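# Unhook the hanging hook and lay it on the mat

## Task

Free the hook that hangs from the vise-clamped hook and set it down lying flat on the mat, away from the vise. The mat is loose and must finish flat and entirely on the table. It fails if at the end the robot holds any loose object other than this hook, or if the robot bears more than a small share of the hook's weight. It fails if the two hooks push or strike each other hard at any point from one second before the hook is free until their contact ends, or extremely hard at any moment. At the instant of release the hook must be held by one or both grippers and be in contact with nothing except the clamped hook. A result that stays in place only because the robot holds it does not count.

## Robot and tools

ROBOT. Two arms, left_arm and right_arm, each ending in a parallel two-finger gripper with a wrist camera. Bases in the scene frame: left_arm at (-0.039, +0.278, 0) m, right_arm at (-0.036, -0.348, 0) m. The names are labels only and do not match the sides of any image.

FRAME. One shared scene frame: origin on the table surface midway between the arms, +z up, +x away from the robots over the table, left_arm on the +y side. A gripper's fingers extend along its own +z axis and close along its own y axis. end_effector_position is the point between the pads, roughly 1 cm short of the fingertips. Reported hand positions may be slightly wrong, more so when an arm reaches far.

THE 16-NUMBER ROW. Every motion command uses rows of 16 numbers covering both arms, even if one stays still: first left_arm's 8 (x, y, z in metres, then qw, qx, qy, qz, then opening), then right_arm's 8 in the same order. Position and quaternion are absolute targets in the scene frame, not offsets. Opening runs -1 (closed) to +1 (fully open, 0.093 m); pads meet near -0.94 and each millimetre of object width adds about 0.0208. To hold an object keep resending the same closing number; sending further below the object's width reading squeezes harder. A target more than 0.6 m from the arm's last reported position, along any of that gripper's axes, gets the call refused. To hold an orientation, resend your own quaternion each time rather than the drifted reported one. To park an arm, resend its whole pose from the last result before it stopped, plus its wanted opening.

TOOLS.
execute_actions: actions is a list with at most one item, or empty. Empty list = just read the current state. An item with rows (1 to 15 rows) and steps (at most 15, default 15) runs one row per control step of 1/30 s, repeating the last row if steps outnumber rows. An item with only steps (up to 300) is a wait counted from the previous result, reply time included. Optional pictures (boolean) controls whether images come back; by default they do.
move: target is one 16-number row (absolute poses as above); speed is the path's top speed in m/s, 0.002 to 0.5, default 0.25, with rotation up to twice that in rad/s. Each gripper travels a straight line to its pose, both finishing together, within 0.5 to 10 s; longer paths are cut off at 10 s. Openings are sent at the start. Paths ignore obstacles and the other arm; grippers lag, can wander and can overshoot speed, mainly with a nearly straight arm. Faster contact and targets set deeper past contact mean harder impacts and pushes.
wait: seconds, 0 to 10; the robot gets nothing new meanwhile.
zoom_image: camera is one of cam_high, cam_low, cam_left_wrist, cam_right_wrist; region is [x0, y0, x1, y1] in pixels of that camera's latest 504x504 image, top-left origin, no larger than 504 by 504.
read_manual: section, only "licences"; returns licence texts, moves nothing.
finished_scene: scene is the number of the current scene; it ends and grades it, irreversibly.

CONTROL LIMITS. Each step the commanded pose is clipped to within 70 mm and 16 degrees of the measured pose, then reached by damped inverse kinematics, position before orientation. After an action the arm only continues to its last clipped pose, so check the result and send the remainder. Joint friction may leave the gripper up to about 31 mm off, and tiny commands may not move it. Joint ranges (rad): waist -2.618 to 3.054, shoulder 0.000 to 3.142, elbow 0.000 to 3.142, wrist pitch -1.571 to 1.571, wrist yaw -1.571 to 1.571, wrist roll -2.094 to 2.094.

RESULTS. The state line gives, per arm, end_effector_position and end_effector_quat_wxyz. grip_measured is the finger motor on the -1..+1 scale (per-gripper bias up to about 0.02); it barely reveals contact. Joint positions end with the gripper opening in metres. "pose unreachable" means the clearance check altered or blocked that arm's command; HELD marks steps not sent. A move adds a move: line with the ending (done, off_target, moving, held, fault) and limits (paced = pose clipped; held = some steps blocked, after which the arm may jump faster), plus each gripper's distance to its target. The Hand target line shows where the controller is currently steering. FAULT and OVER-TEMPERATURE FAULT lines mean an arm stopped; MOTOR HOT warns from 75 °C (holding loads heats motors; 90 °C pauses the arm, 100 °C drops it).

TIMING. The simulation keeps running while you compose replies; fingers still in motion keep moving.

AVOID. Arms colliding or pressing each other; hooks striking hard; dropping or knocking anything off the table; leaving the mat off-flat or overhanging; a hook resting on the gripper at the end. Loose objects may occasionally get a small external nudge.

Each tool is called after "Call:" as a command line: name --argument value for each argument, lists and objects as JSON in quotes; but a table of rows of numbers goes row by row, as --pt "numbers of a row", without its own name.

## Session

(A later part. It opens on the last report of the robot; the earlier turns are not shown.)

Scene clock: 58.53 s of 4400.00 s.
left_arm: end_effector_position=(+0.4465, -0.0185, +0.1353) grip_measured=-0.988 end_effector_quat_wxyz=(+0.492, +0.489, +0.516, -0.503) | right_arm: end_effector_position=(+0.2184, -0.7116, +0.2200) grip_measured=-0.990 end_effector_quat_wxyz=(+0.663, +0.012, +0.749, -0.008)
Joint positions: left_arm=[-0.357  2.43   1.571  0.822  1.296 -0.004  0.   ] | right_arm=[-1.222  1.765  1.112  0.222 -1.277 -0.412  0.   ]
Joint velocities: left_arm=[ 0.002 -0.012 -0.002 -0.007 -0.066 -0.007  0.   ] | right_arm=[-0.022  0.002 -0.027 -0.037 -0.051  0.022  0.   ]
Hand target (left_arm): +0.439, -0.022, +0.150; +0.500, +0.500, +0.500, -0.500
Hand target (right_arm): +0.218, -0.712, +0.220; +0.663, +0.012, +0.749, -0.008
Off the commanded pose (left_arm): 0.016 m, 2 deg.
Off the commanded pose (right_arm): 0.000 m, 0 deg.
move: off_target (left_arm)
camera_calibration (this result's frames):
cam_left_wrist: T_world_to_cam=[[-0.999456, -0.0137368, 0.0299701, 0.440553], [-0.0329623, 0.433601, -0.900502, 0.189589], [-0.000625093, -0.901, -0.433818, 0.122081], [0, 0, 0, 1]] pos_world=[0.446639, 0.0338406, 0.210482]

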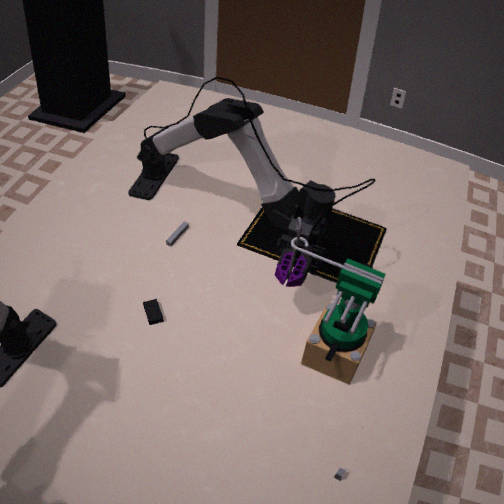

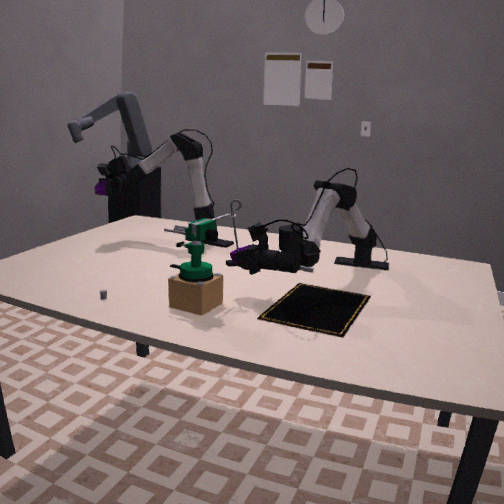

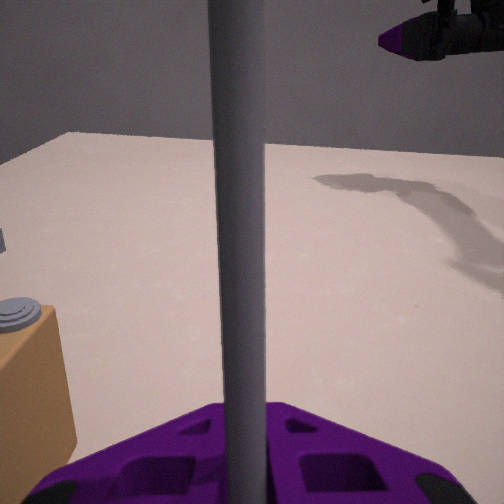

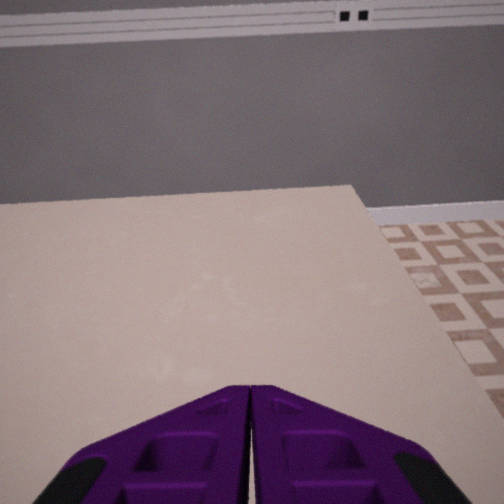

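Call:
move --target '[0.495,-0.02,0.14,0.5,0.5,0.5,-0.5,-1,0.2184,-0.7116,0.22,0.663,0.012,0.749,-0.008,-1]' --speed 0.02

Call:
zoom_image --camera "cam_high" --region '[250, 190, 350, 290]'

Scene clock: 62.07 s of 4400.00 s.
left_arm: end_effector_position=(+0.4865, -0.0250, +0.1309) grip_measured=-0.988 end_effector_quat_wxyz=(+0.489, +0.499, +0.504, -0.507) | right_arm: end_effector_position=(+0.2184, -0.7116, +0.2200) grip_measured=-0.990 end_effector_quat_wxyz=(+0.663, +0.012, +0.749, -0.008)
Joint positions: left_arm=[-0.348  2.599  1.883  0.685  1.334  0.007  0.   ] | right_arm=[-1.222  1.765  1.112  0.222 -1.277 -0.412  0.   ]
Joint velocities: left_arm=[ 0.017  0.007 -0.002 -0.007  0.051 -0.095  0.   ] | right_arm=[ 0.002  0.002 -0.007  0.007  0.007 -0.007  0.   ]
Hand target (left_arm): +0.494, -0.019, +0.141; +0.500, +0.500, +0.500, -0.500
Hand target (right_arm): +0.218, -0.712, +0.220; +0.663, +0.012, +0.749, -0.008
Off the commanded pose (left_arm): 0.013 m, 2 deg.
Off the commanded pose (right_arm): 0.000 m, 0 deg.
move: off_target (left_arm)
camera_calibration (this result's frames):
cam_left_wrist: T_world_to_cam=[[-0.999794, 0.0146141, 0.014065, 0.483519], [-0.00637592, 0.431843, -0.901926, 0.176926], [-0.0192547, -0.90183, -0.431661, 0.123072], [0, 0, 0, 1]] pos_world=[0.486917, 0.0275195, 0.205899]

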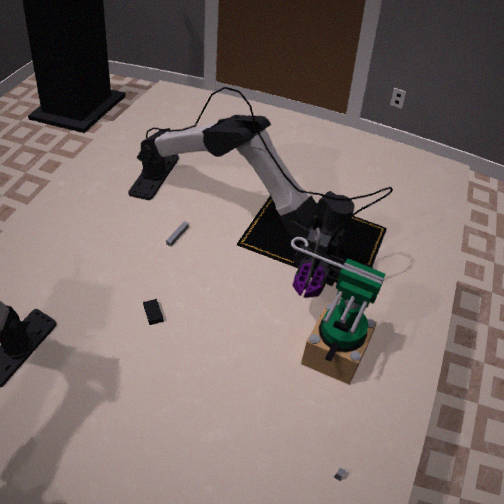

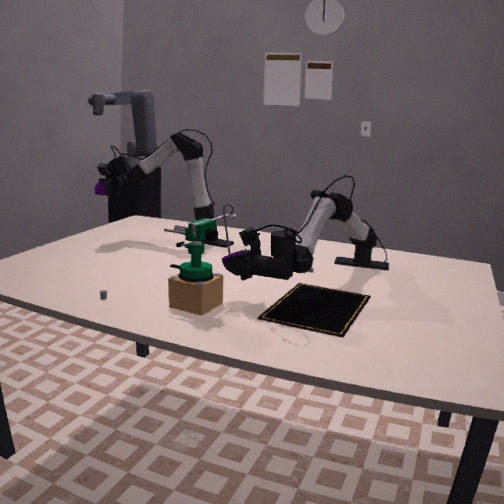

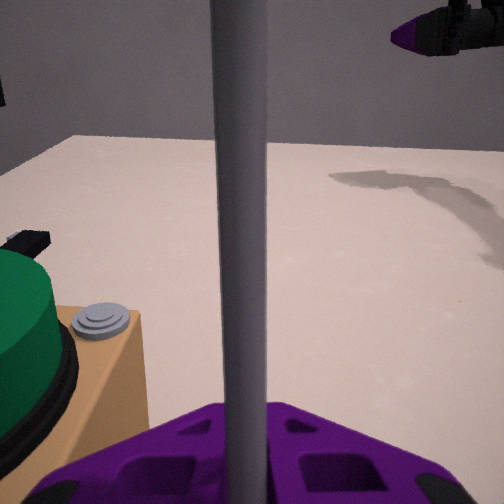

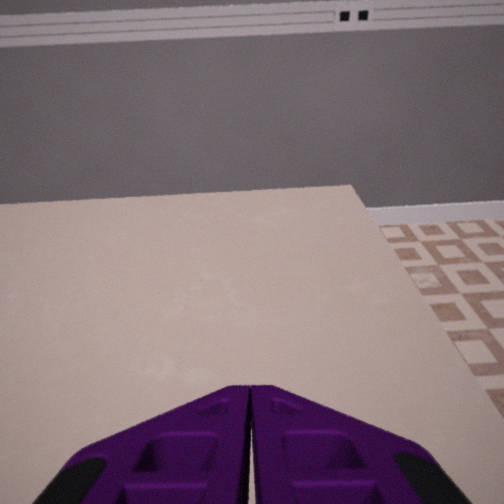

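Region (250, 190, 350, 290) of cam_high's 504x504 image, scaled by 5.040, with more detail than that image has.

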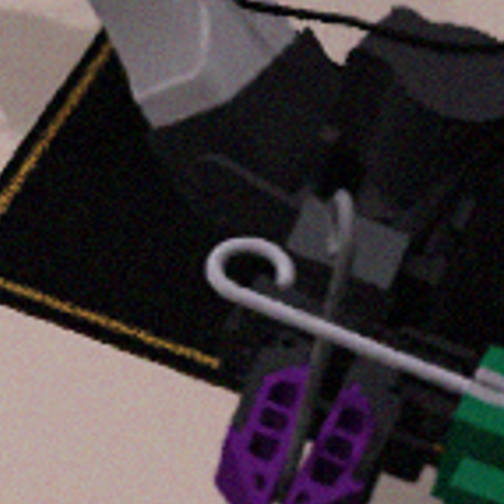

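Call:
move --target '[0.48,0.10,0.16,0.5,0.5,0.5,-0.5,-1,0.2184,-0.7116,0.22,0.663,0.012,0.749,-0.008,-1]' --speed 0.08

Call:
move --target '[0.43,0.205,0.10,0,0.707,0.707,0,-1,0.2184,-0.7116,0.22,0.663,0.012,0.749,-0.008,-1]' --speed 0.1

Call:
move --target '[0.43,0.205,0.022,0,0.707,0.707,0,-1,0.2184,-0.7116,0.22,0.663,0.012,0.749,-0.008,-1]' --speed 0.05

Scene clock: 66.83 s of 4400.00 s.
left_arm: end_effector_position=(+0.4828, +0.0967, +0.1509) grip_measured=-0.988 end_effector_quat_wxyz=(+0.496, +0.495, +0.506, -0.503) | right_arm: end_effector_position=(+0.2184, -0.7116, +0.2200) grip_measured=-0.990 end_effector_quat_wxyz=(+0.663, +0.012, +0.749, -0.008)
Joint positions: left_arm=[-0.123  2.467  1.723  0.672  1.542  0.054  0.   ] | right_arm=[-1.222  1.765  1.112  0.222 -1.277 -0.412  0.   ]
Joint velocities: left_arm=[-0.017 -0.012 -0.017 -0.051  0.022 -0.095  0.   ] | right_arm=[ 0.022 -0.007 -0.012  0.051  0.095 -0.066  0.   ]
Hand target (left_arm): +0.479, +0.100, +0.159; +0.500, +0.500, +0.500, -0.500
Hand target (right_arm): +0.218, -0.712, +0.220; +0.663, +0.012, +0.749, -0.008
Off the commanded pose (left_arm): 0.010 m, 1 deg.
Off the commanded pose (right_arm): 0.000 m, 0 deg.
move: done
camera_calibration (this result's frames):
cam_left_wrist: T_world_to_cam=[[-0.999965, -0.00250051, 0.00803113, 0.480438], [-0.00832992, 0.42696, -0.904232, 0.144187], [-0.00116793, -0.904267, -0.426965, 0.232141], [0, 0, 0, 1]] pos_world=[0.481893, 0.149556, 0.225637]

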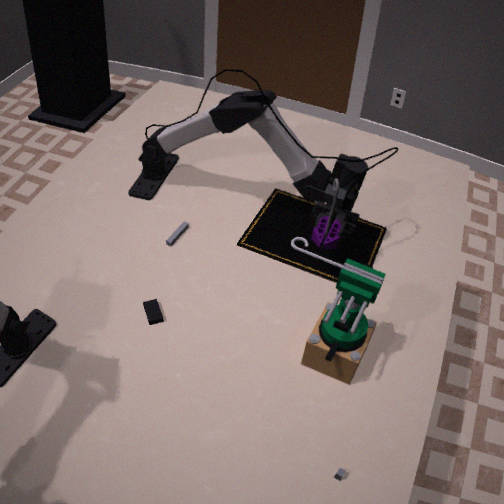

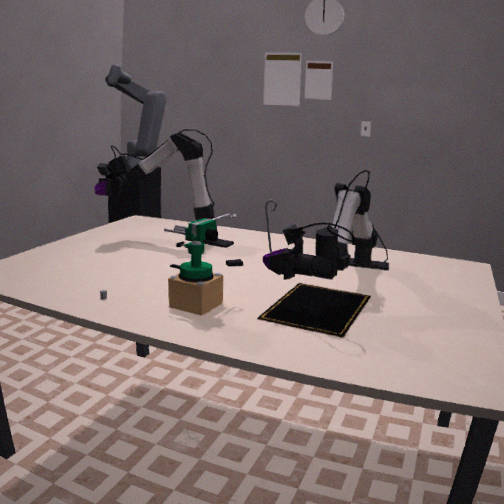

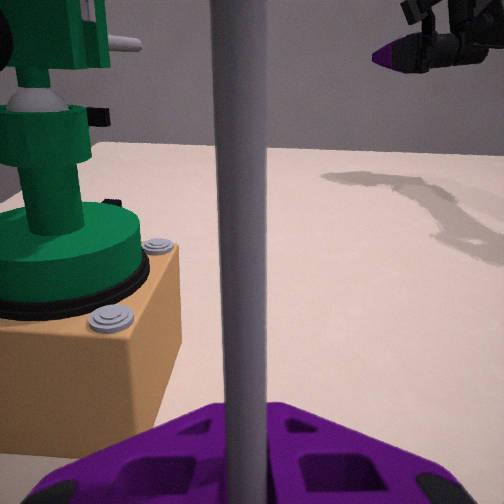

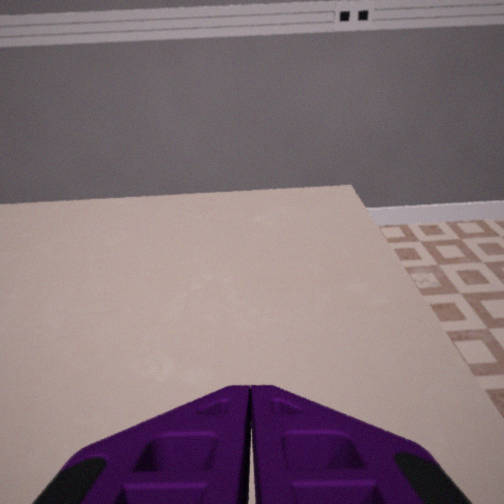

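Scene clock: 75.07 s of 4400.00 s.
left_arm: end_effector_position=(+0.4321, +0.2109, +0.0912) grip_measured=-0.988 end_effector_quat_wxyz=(-0.002, +0.712, +0.702, +0.004) | right_arm: end_effector_position=(+0.2184, -0.7116, +0.2200) grip_measured=-0.990 end_effector_quat_wxyz=(+0.663, +0.012, +0.749, -0.008)
Joint positions: left_arm=[-0.242  2.492  2.494 -1.571 -0.008  1.44   0.   ] | right_arm=[-1.222  1.765  1.112  0.222 -1.277 -0.412  0.   ]
Joint velocities: left_arm=[-0.012 -0.002  0.002 -0.007  0.007  0.007  0.   ] | right_arm=[-0.027 -0.002 -0.007  0.022 -0.022  0.066  0.   ]
Hand target (left_arm): +0.426, +0.207, +0.099; -0.003, +0.712, +0.702, +0.005
Hand target (right_arm): +0.218, -0.712, +0.220; +0.663, +0.012, +0.749, -0.008
Off the commanded pose (left_arm): 0.011 m, 1 deg.
Off the commanded pose (right_arm): 0.000 m, 0 deg.
joint sent to its limit (left arm) — the command would take joint 4 (wrist pitch) past its lower limit, so that joint was sent only as far as its limit.
move: off_target (left_arm); limits=paced
camera_calibration (this result's frames):
cam_left_wrist: T_world_to_cam=[[-0.999741, 0.0227532, -0.000927373, 0.425919], [0.0201161, 0.901489, 0.432335, -0.193172], [0.010673, 0.432204, -0.901713, 0.0661949], [0, 0, 0, 1]] pos_world=[0.428988, 0.135842, 0.143599]

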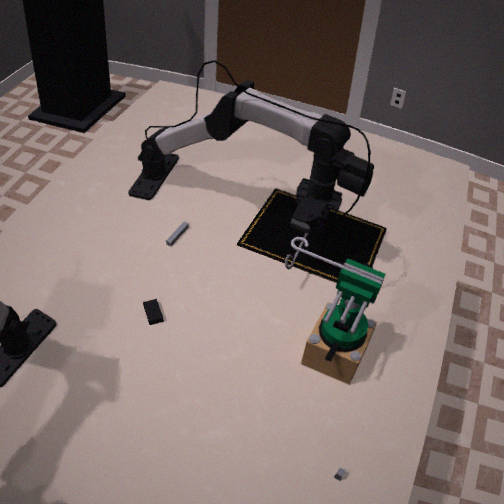

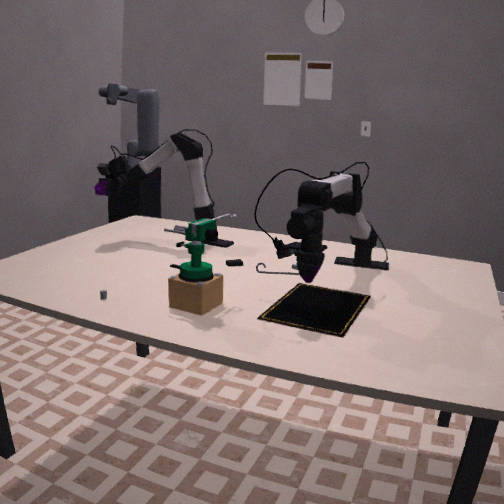

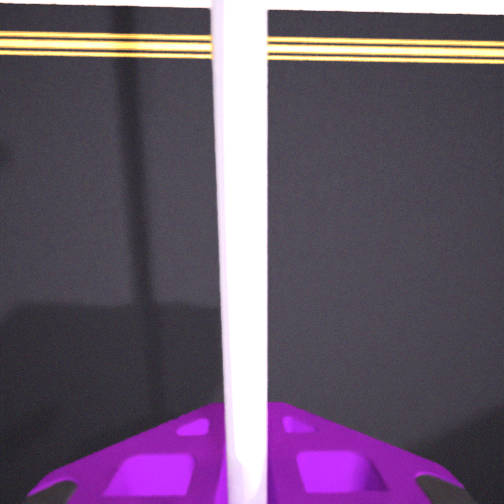

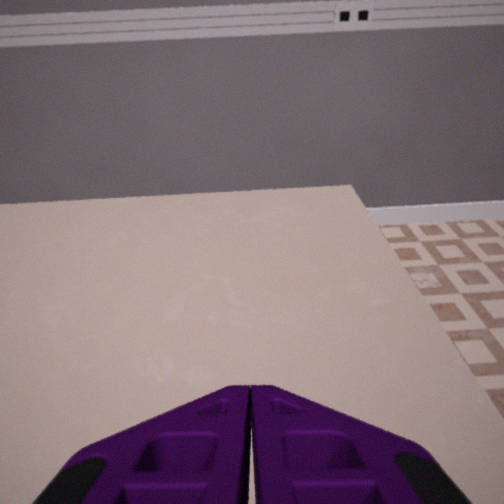

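Scene clock: 76.70 s of 4400.00 s.
left_arm: end_effector_position=(+0.4313, +0.2110, +0.0268) grip_measured=-0.988 end_effector_quat_wxyz=(-0.008, +0.707, +0.707, -0.001) | right_arm: end_effector_position=(+0.2184, -0.7116, +0.2200) grip_measured=-0.990 end_effector_quat_wxyz=(+0.663, +0.012, +0.749, -0.008)
Joint positions: left_arm=[-0.242  2.465  2.187 -1.306 -0.008  1.426  0.   ] | right_arm=[-1.222  1.765  1.112  0.222 -1.277 -0.412  0.   ]
Joint velocities: left_arm=[ 0.007 -0.007 -0.002  0.066 -0.007 -0.022  0.   ] | right_arm=[-0.007  0.007  0.007 -0.037 -0.022 -0.007  0.   ]
Hand target (left_arm): +0.432, +0.205, +0.022; -0.001, +0.707, +0.707, -0.001
Hand target (right_arm): +0.218, -0.712, +0.220; +0.663, +0.012, +0.749, -0.008
Off the commanded pose (left_arm): 0.008 m, 1 deg.
Off the commanded pose (right_arm): 0.000 m, 0 deg.
move: done
camera_calibration (this result's frames):
cam_left_wrist: T_world_to_cam=[[-0.999866, 0.00900884, 0.0137039, 0.427587], [0.0140652, 0.90077, 0.434069, -0.162718], [-0.00843358, 0.434204, -0.900775, 0.0158969], [0, 0, 0, 1]] pos_world=[0.429952, 0.135817, 0.0790908]

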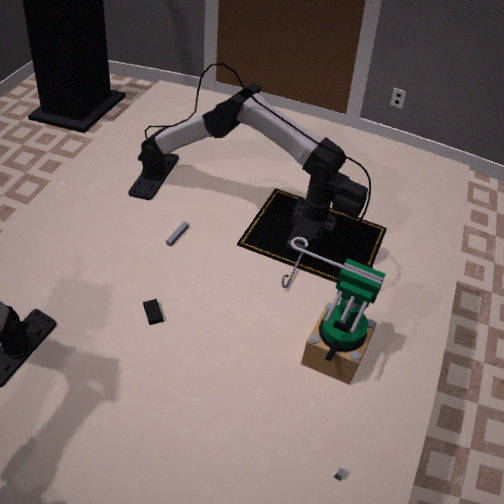

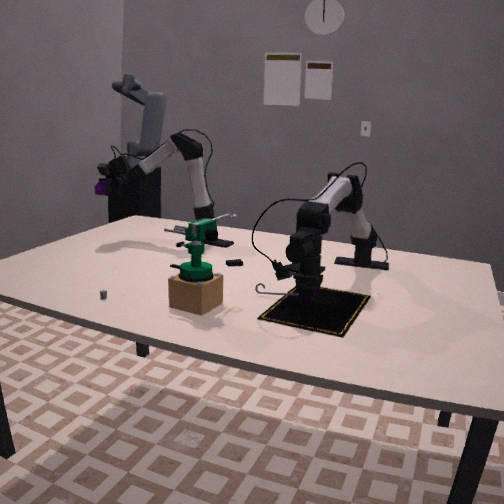

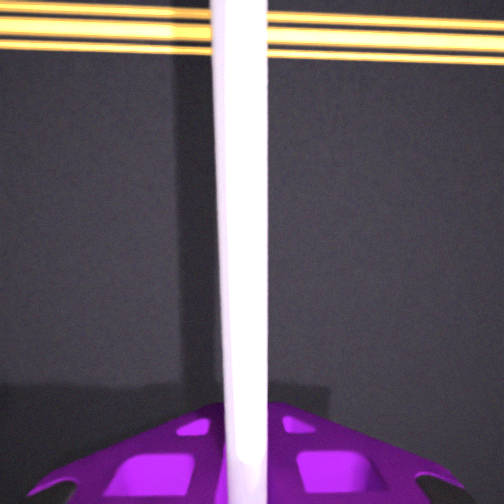

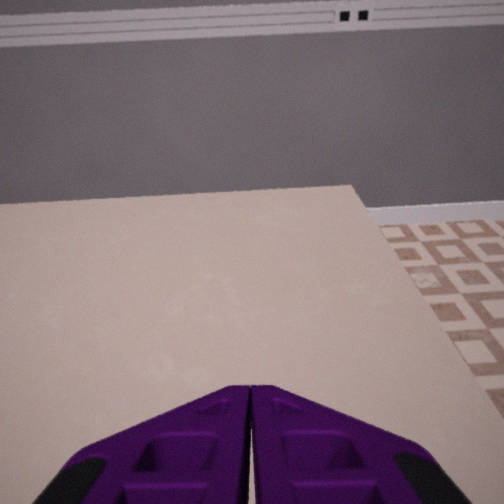

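Call:
move --target '[0.555,0.17,0.07,0,1,0,0,-1,0.2184,-0.7116,0.22,0.663,0.012,0.749,-0.008,-1]' --speed 0.08

Scene clock: 90.47 s of 4400.00 s.
left_arm: end_effector_position=(+0.5424, +0.1787, +0.0533) grip_measured=-0.988 end_effector_quat_wxyz=(+0.069, +0.891, +0.418, +0.160) | right_arm: end_effector_position=(+0.2184, -0.7116, +0.2200) grip_measured=-0.990 end_effector_quat_wxyz=(+0.663, +0.012, +0.749, -0.008)
Joint positions: left_arm=[-0.289  2.784  2.847 -1.291 -0.075  2.087  0.   ] | right_arm=[-1.222  1.765  1.112  0.222 -1.277 -0.412  0.   ]
Joint velocities: left_arm=[-0.017 -0.017 -0.012  0.007  0.022 -0.007  0.   ] | right_arm=[ 0.002 -0.007 -0.017  0.037  0.037  0.037  0.   ]
Hand target (left_arm): +0.552, +0.172, +0.072; +0.086, +0.888, +0.409, +0.190
Hand target (right_arm): +0.218, -0.712, +0.220; +0.663, +0.012, +0.749, -0.008
Off the commanded pose (left_arm): 0.023 m, 54 deg; orientation clipped at the last step of the last action.
Off the commanded pose (right_arm): 0.000 m, 0 deg.
elbow stopped short (left arm): the move would have taken joint 3 (elbow) straighter than the controller allows; a more bent joint 3 avoids this.
joint sent to its limit (left arm) — the command would take joint 6 (wrist roll) past its upper limit, so that joint was sent only as far as its limit.
After step 90, 0.63 s passed at rest.
move: off_target (left_arm); limits=paced
camera_calibration (this result's frames):
cam_left_wrist: T_world_to_cam=[[-0.718613, 0.647458, -0.253758, 0.286226], [0.402659, 0.684912, 0.607257, -0.32811], [0.566975, 0.334205, -0.752892, -0.24736], [0, 0, 0, 1]] pos_world=[0.478049, 0.122076, 0.0856439]

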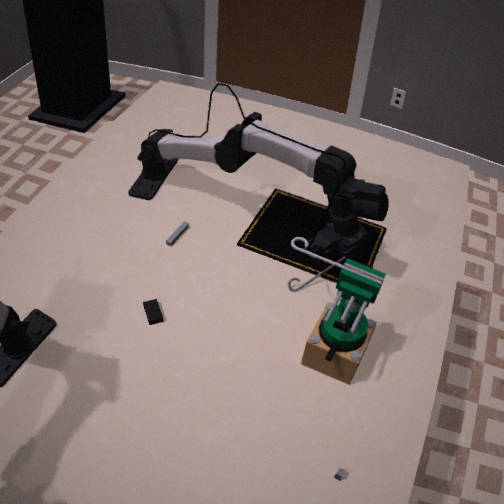

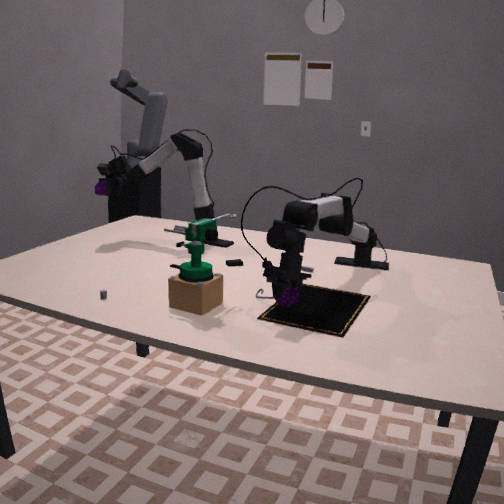

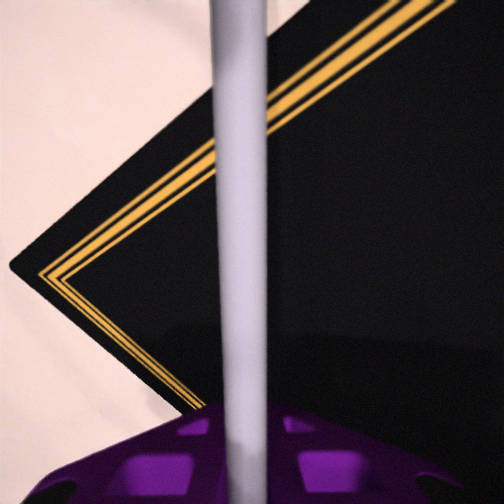

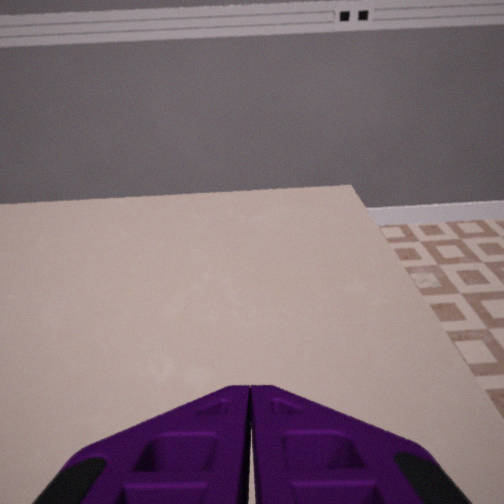

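Call:
move --target '[0.43,0.2,0.08,0,0.707,0.707,0,-1,0.2184,-0.7116,0.22,0.663,0.012,0.749,-0.008,-1]' --speed 0.1

Call:
move --target '[0.375,0.17,0.06,0,0,1,0,-1,0.2184,-0.7116,0.22,0.663,0.012,0.749,-0.008,-1]' --speed 0.1

Scene clock: 95.70 s of 4400.00 s.
left_arm: end_effector_position=(+0.4340, +0.1949, +0.0705) grip_measured=-0.988 end_effector_quat_wxyz=(-0.005, +0.717, +0.697, +0.006) | right_arm: end_effector_position=(+0.2184, -0.7116, +0.2200) grip_measured=-0.990 end_effector_quat_wxyz=(+0.663, +0.012, +0.749, -0.008)
Joint positions: left_arm=[-0.278  2.501  2.427 -1.498 -0.016  1.42   0.   ] | right_arm=[-1.222  1.765  1.112  0.222 -1.277 -0.412  0.   ]
Joint velocities: left_arm=[ 0.002 -0.007 -0.012 -0.007 -0.007  0.007  0.   ] | right_arm=[-0.002  0.007 -0.012  0.007  0.007  0.051  0.   ]
Hand target (left_arm): +0.430, +0.199, +0.078; -0.001, +0.709, +0.705, +0.000
Hand target (right_arm): +0.218, -0.712, +0.220; +0.663, +0.012, +0.749, -0.008
Off the commanded pose (left_arm): 0.012 m, 2 deg.
Off the commanded pose (right_arm): 0.000 m, 0 deg.
move: off_target (left_arm)
camera_calibration (this result's frames):
cam_left_wrist: T_world_to_cam=[[-0.999291, 0.0376228, 0.0016087, 0.424869], [0.0344998, 0.897548, 0.439564, -0.175835], [0.0150937, 0.439308, -0.89821, 0.0508937], [0, 0, 0, 1]] pos_world=[0.429866, 0.119478, 0.122321]

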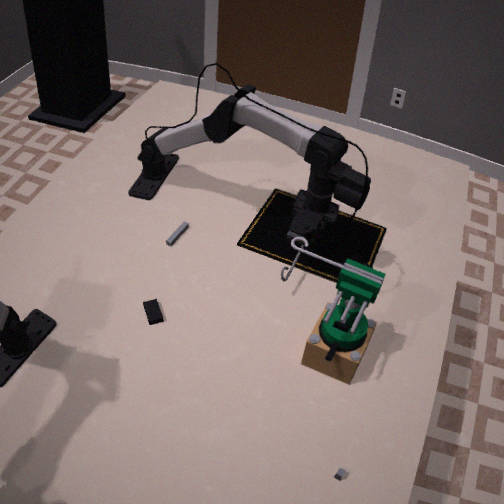

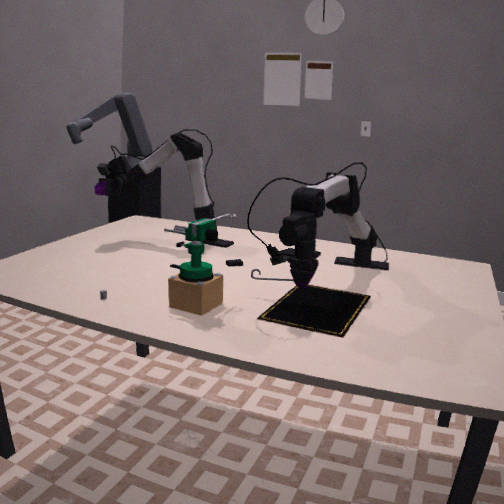

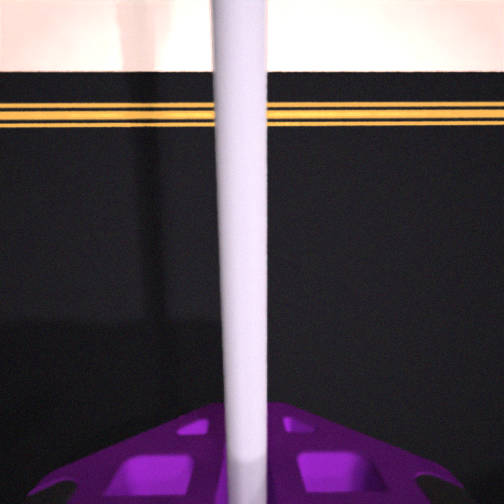

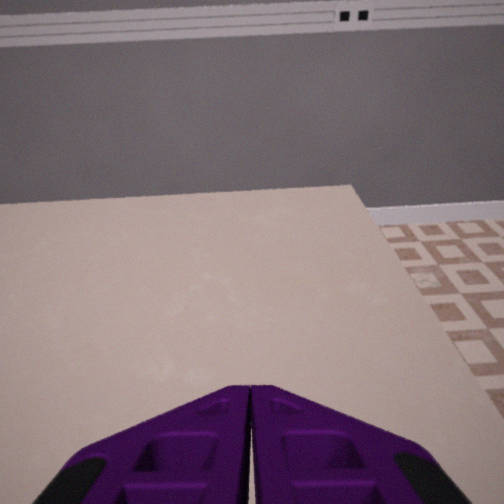

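Scene clock: 104.10 s of 4400.00 s.
left_arm: end_effector_position=(+0.3771, +0.1752, +0.0529) grip_measured=-0.988 end_effector_quat_wxyz=(-0.012, +0.000, +1.000, +0.005) | right_arm: end_effector_position=(+0.2184, -0.7116, +0.2200) grip_measured=-0.990 end_effector_quat_wxyz=(+0.663, +0.012, +0.749, -0.008)
Joint positions: left_arm=[-0.342  2.239  1.898 -1.255 -0.004 -0.244  0.   ] | right_arm=[-1.222  1.765  1.112  0.222 -1.277 -0.412  0.   ]
Joint velocities: left_arm=[-0.012 -0.012 -0.007 -0.051  0.022 -0.007  0.   ] | right_arm=[ 0.007 -0.002  0.002 -0.066 -0.022 -0.051  0.   ]
Hand target (left_arm): +0.376, +0.169, +0.059; -0.000, +0.000, +1.000, -0.001
Hand target (right_arm): +0.218, -0.712, +0.220; +0.663, +0.012, +0.749, -0.008
Off the commanded pose (left_arm): 0.009 m, 1 deg.
Off the commanded pose (right_arm): 0.000 m, 0 deg.
move: done
camera_calibration (this result's frames):
cam_left_wrist: T_world_to_cam=[[-0.00941105, -0.999927, -0.00763379, 0.177778], [-0.894652, 0.00500971, 0.446735, 0.357912], [-0.446664, 0.0110338, -0.894634, 0.293592], [0, 0, 0, 1]] pos_world=[0.453017, 0.172732, 0.104123]

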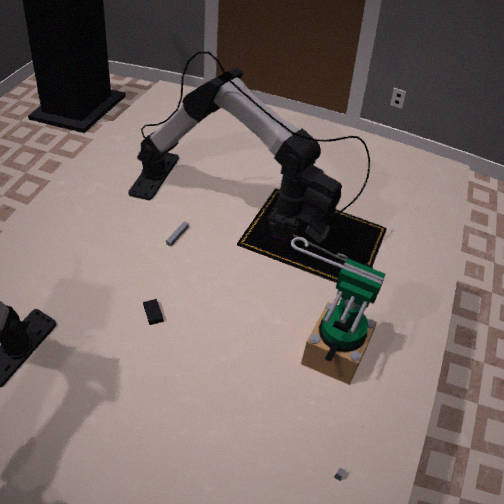

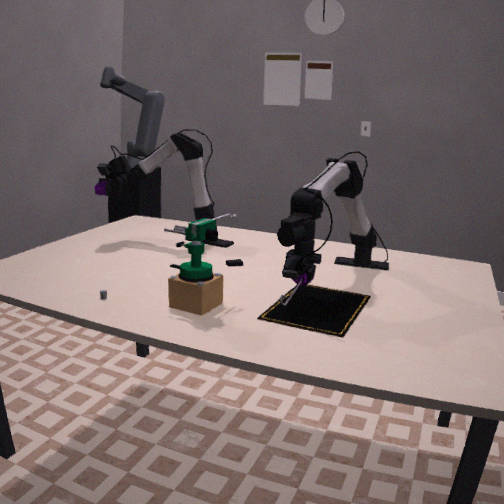

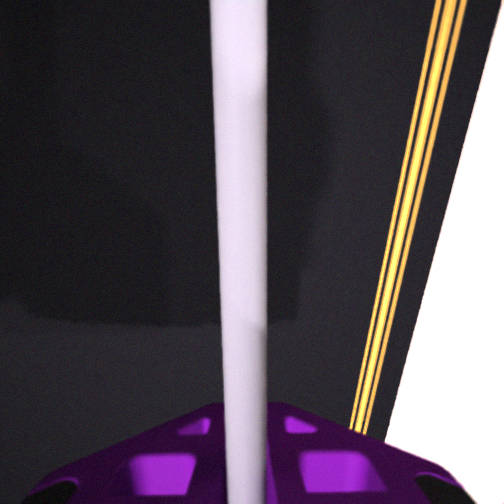

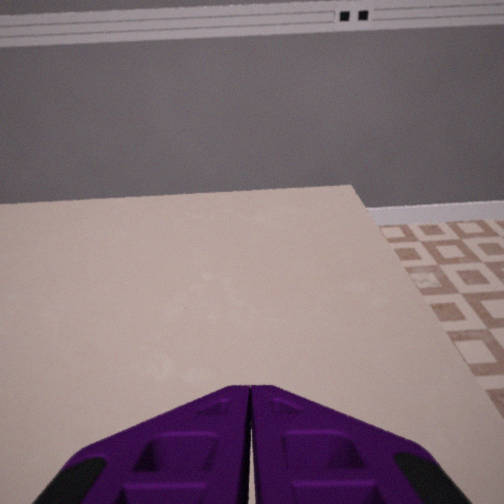

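Call:
move --target '[0.40,0.235,0.02,0,0,1,0,-1,0.2184,-0.7116,0.22,0.663,0.012,0.749,-0.008,-1]' --speed 0.06

Scene clock: 107.33 s of 4400.00 s.
left_arm: end_effector_position=(+0.4014, +0.2313, +0.0281) grip_measured=-0.988 end_effector_quat_wxyz=(+0.004, -0.001, +1.000, +0.001) | right_arm: end_effector_position=(+0.2184, -0.7116, +0.2200) grip_measured=-0.990 end_effector_quat_wxyz=(+0.663, +0.012, +0.749, -0.008)
Joint positions: left_arm=[-0.205  2.282  1.871 -1.152 -0.004 -0.11   0.   ] | right_arm=[-1.222  1.765  1.112  0.222 -1.277 -0.412  0.   ]
Joint velocities: left_arm=[-0.012  0.012  0.002  0.037  0.007 -0.051  0.   ] | right_arm=[ 0.007  0.002 -0.027  0.007 -0.081  0.007  0.   ]
Hand target (left_arm): +0.400, +0.235, +0.020; -0.001, -0.000, +1.000, +0.002
Hand target (right_arm): +0.218, -0.712, +0.220; +0.663, +0.012, +0.749, -0.008
Off the commanded pose (left_arm): 0.009 m, 0 deg.
Off the commanded pose (right_arm): 0.000 m, 0 deg.
move: done
camera_calibration (this result's frames):
cam_left_wrist: T_world_to_cam=[[-0.0066148, -0.999978, -0.00104937, 0.232571], [-0.908304, 0.00556944, 0.418275, 0.396581], [-0.418259, 0.00371995, -0.90832, 0.272316], [0, 0, 0, 1]] pos_world=[0.475653, 0.229344, 0.0817147]

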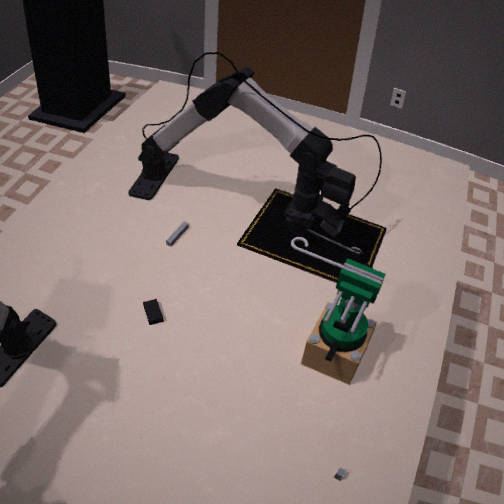

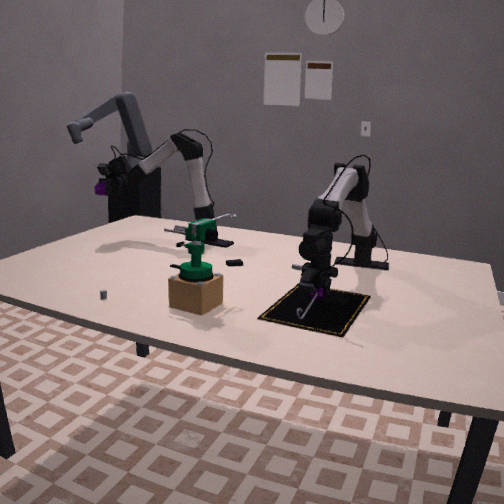

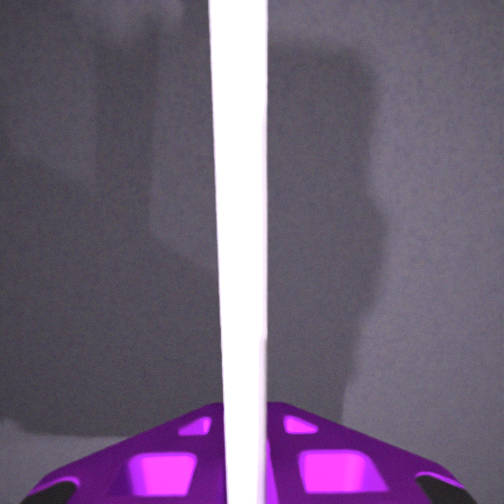

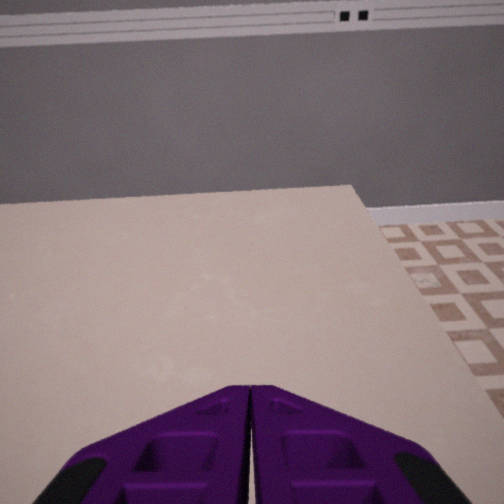

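Good. Release and retreat.

Call:
move --target '[0.40,0.235,0.015,0,0,1,0,-0.3,0.2184,-0.7116,0.22,0.663,0.012,0.749,-0.008,-1]' --speed 0.03

Call:
move --target '[0.38,0.25,0.13,0,0,1,0,-0.3,0.2184,-0.7116,0.22,0.663,0.012,0.749,-0.008,-1]' --speed 0.1

Scene clock: 109.50 s of 4400.00 s.
left_arm: end_effector_position=(+0.4063, +0.2307, +0.0282) grip_measured=-0.302 end_effector_quat_wxyz=(+0.014, -0.000, +1.000, +0.000) | right_arm: end_effector_position=(+0.2184, -0.7116, +0.2200) grip_measured=-0.990 end_effector_quat_wxyz=(+0.663, +0.012, +0.749, -0.008)
Joint positions: left_arm=[-0.205  2.282  1.871 -1.132 -0.004 -0.107  0.031] | right_arm=[-1.222  1.765  1.112  0.222 -1.277 -0.412  0.   ]
Joint velocities: left_arm=[-0.002 -0.022  0.002  0.051 -0.007  0.007  0.001] | right_arm=[-0.007 -0.002 -0.017 -0.051  0.037 -0.066  0.   ]
Hand target (left_arm): +0.400, +0.235, +0.015; -0.000, -0.000, +1.000, +0.000
Hand target (right_arm): +0.218, -0.712, +0.220; +0.663, +0.012, +0.749, -0.008
Off the commanded pose (left_arm): 0.015 m, 2 deg.
Off the commanded pose (right_arm): 0.000 m, 0 deg.
move: off_target (left_arm)
camera_calibration (this result's frames):
cam_left_wrist: T_world_to_cam=[[-0.00890199, -0.99996, 0.00091501, 0.23295], [-0.91651, 0.00852503, 0.399921, 0.404144], [-0.399913, 0.00272148, -0.916549, 0.267442], [0, 0, 0, 1]] pos_world=[0.479429, 0.228767, 0.0832846]

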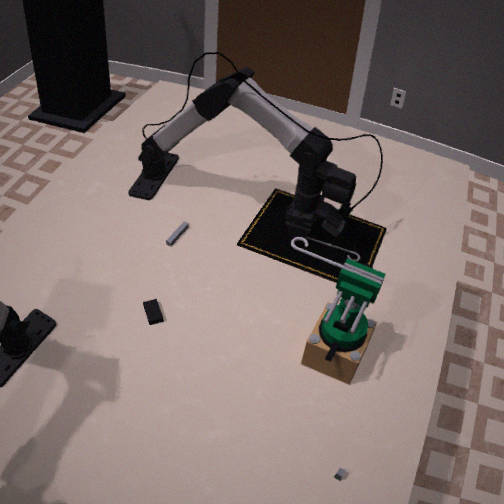

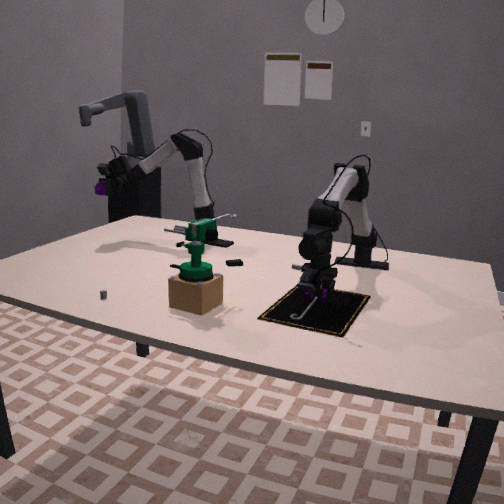

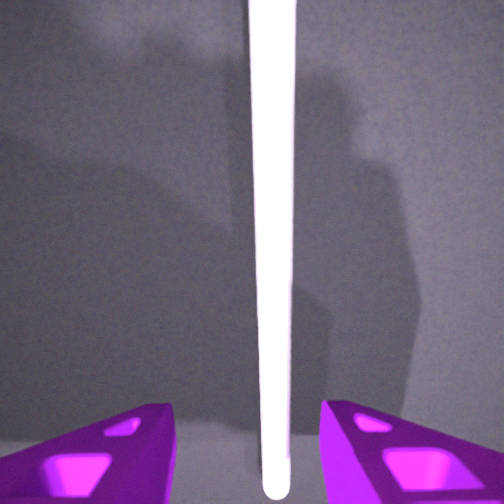

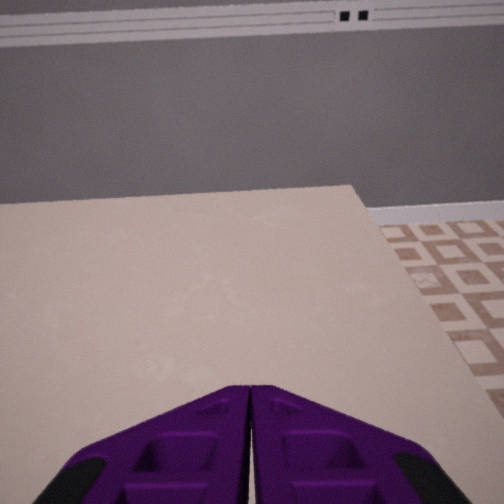

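Scene clock: 111.13 s of 4400.00 s.
left_arm: end_effector_position=(+0.3732, +0.2460, +0.1163) grip_measured=-0.302 end_effector_quat_wxyz=(-0.017, +0.001, +1.000, +0.003) | right_arm: end_effector_position=(+0.2184, -0.7116, +0.2200) grip_measured=-0.990 end_effector_quat_wxyz=(+0.663, +0.012, +0.749, -0.008)
Joint positions: left_arm=[-0.177  2.179  2.052 -1.478 -0.004 -0.077  0.031] | right_arm=[-1.222  1.765  1.112  0.222 -1.277 -0.412  0.   ]
Joint velocities: left_arm=[-0.002 -0.007  0.002 -0.022  0.037 -0.022  0.   ] | right_arm=[-0.002 -0.022  0.007 -0.081  0.022  0.095  0.   ]
Hand target (left_arm): +0.377, +0.250, +0.129; +0.000, +0.000, +1.000, +0.001
Hand target (right_arm): +0.218, -0.712, +0.220; +0.663, +0.012, +0.749, -0.008
Off the commanded pose (left_arm): 0.016 m, 2 deg.
Off the commanded pose (right_arm): 0.000 m, 0 deg.
move: off_target (left_arm)
camera_calibration (this result's frames):
cam_left_wrist: T_world_to_cam=[[-0.0113033, -0.999928, -0.00410365, 0.249334], [-0.890109, 0.00819181, 0.455673, 0.322163], [-0.455607, 0.00880329, -0.890138, 0.351144], [0, 0, 0, 1]] pos_world=[0.449562, 0.243585, 0.166788]

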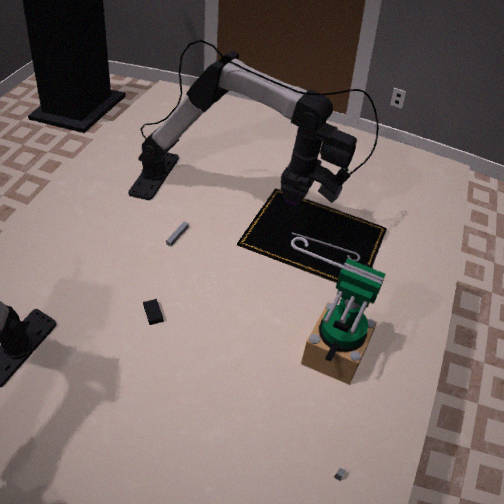

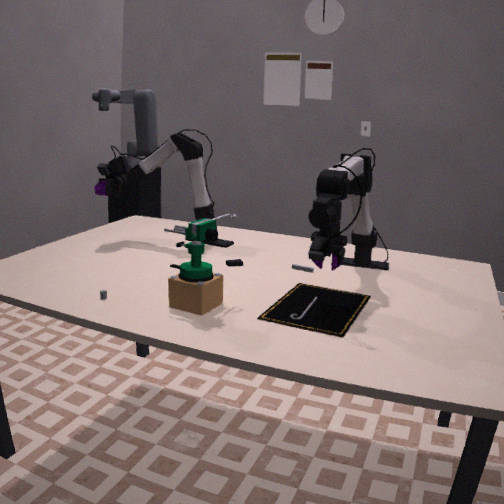

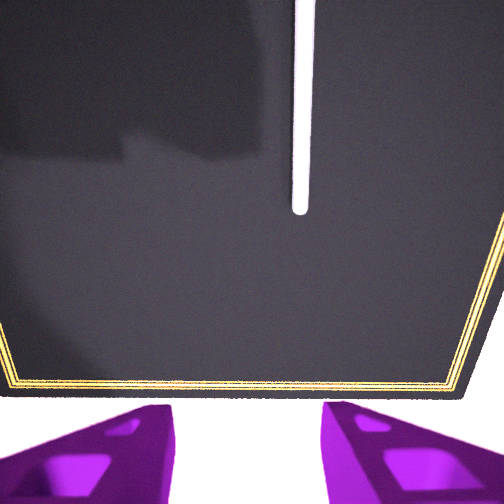

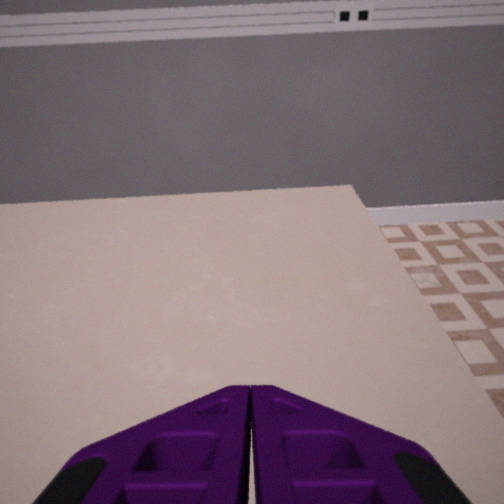

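Call:
finished_scene --scene 1

The scene is finished: the task was done.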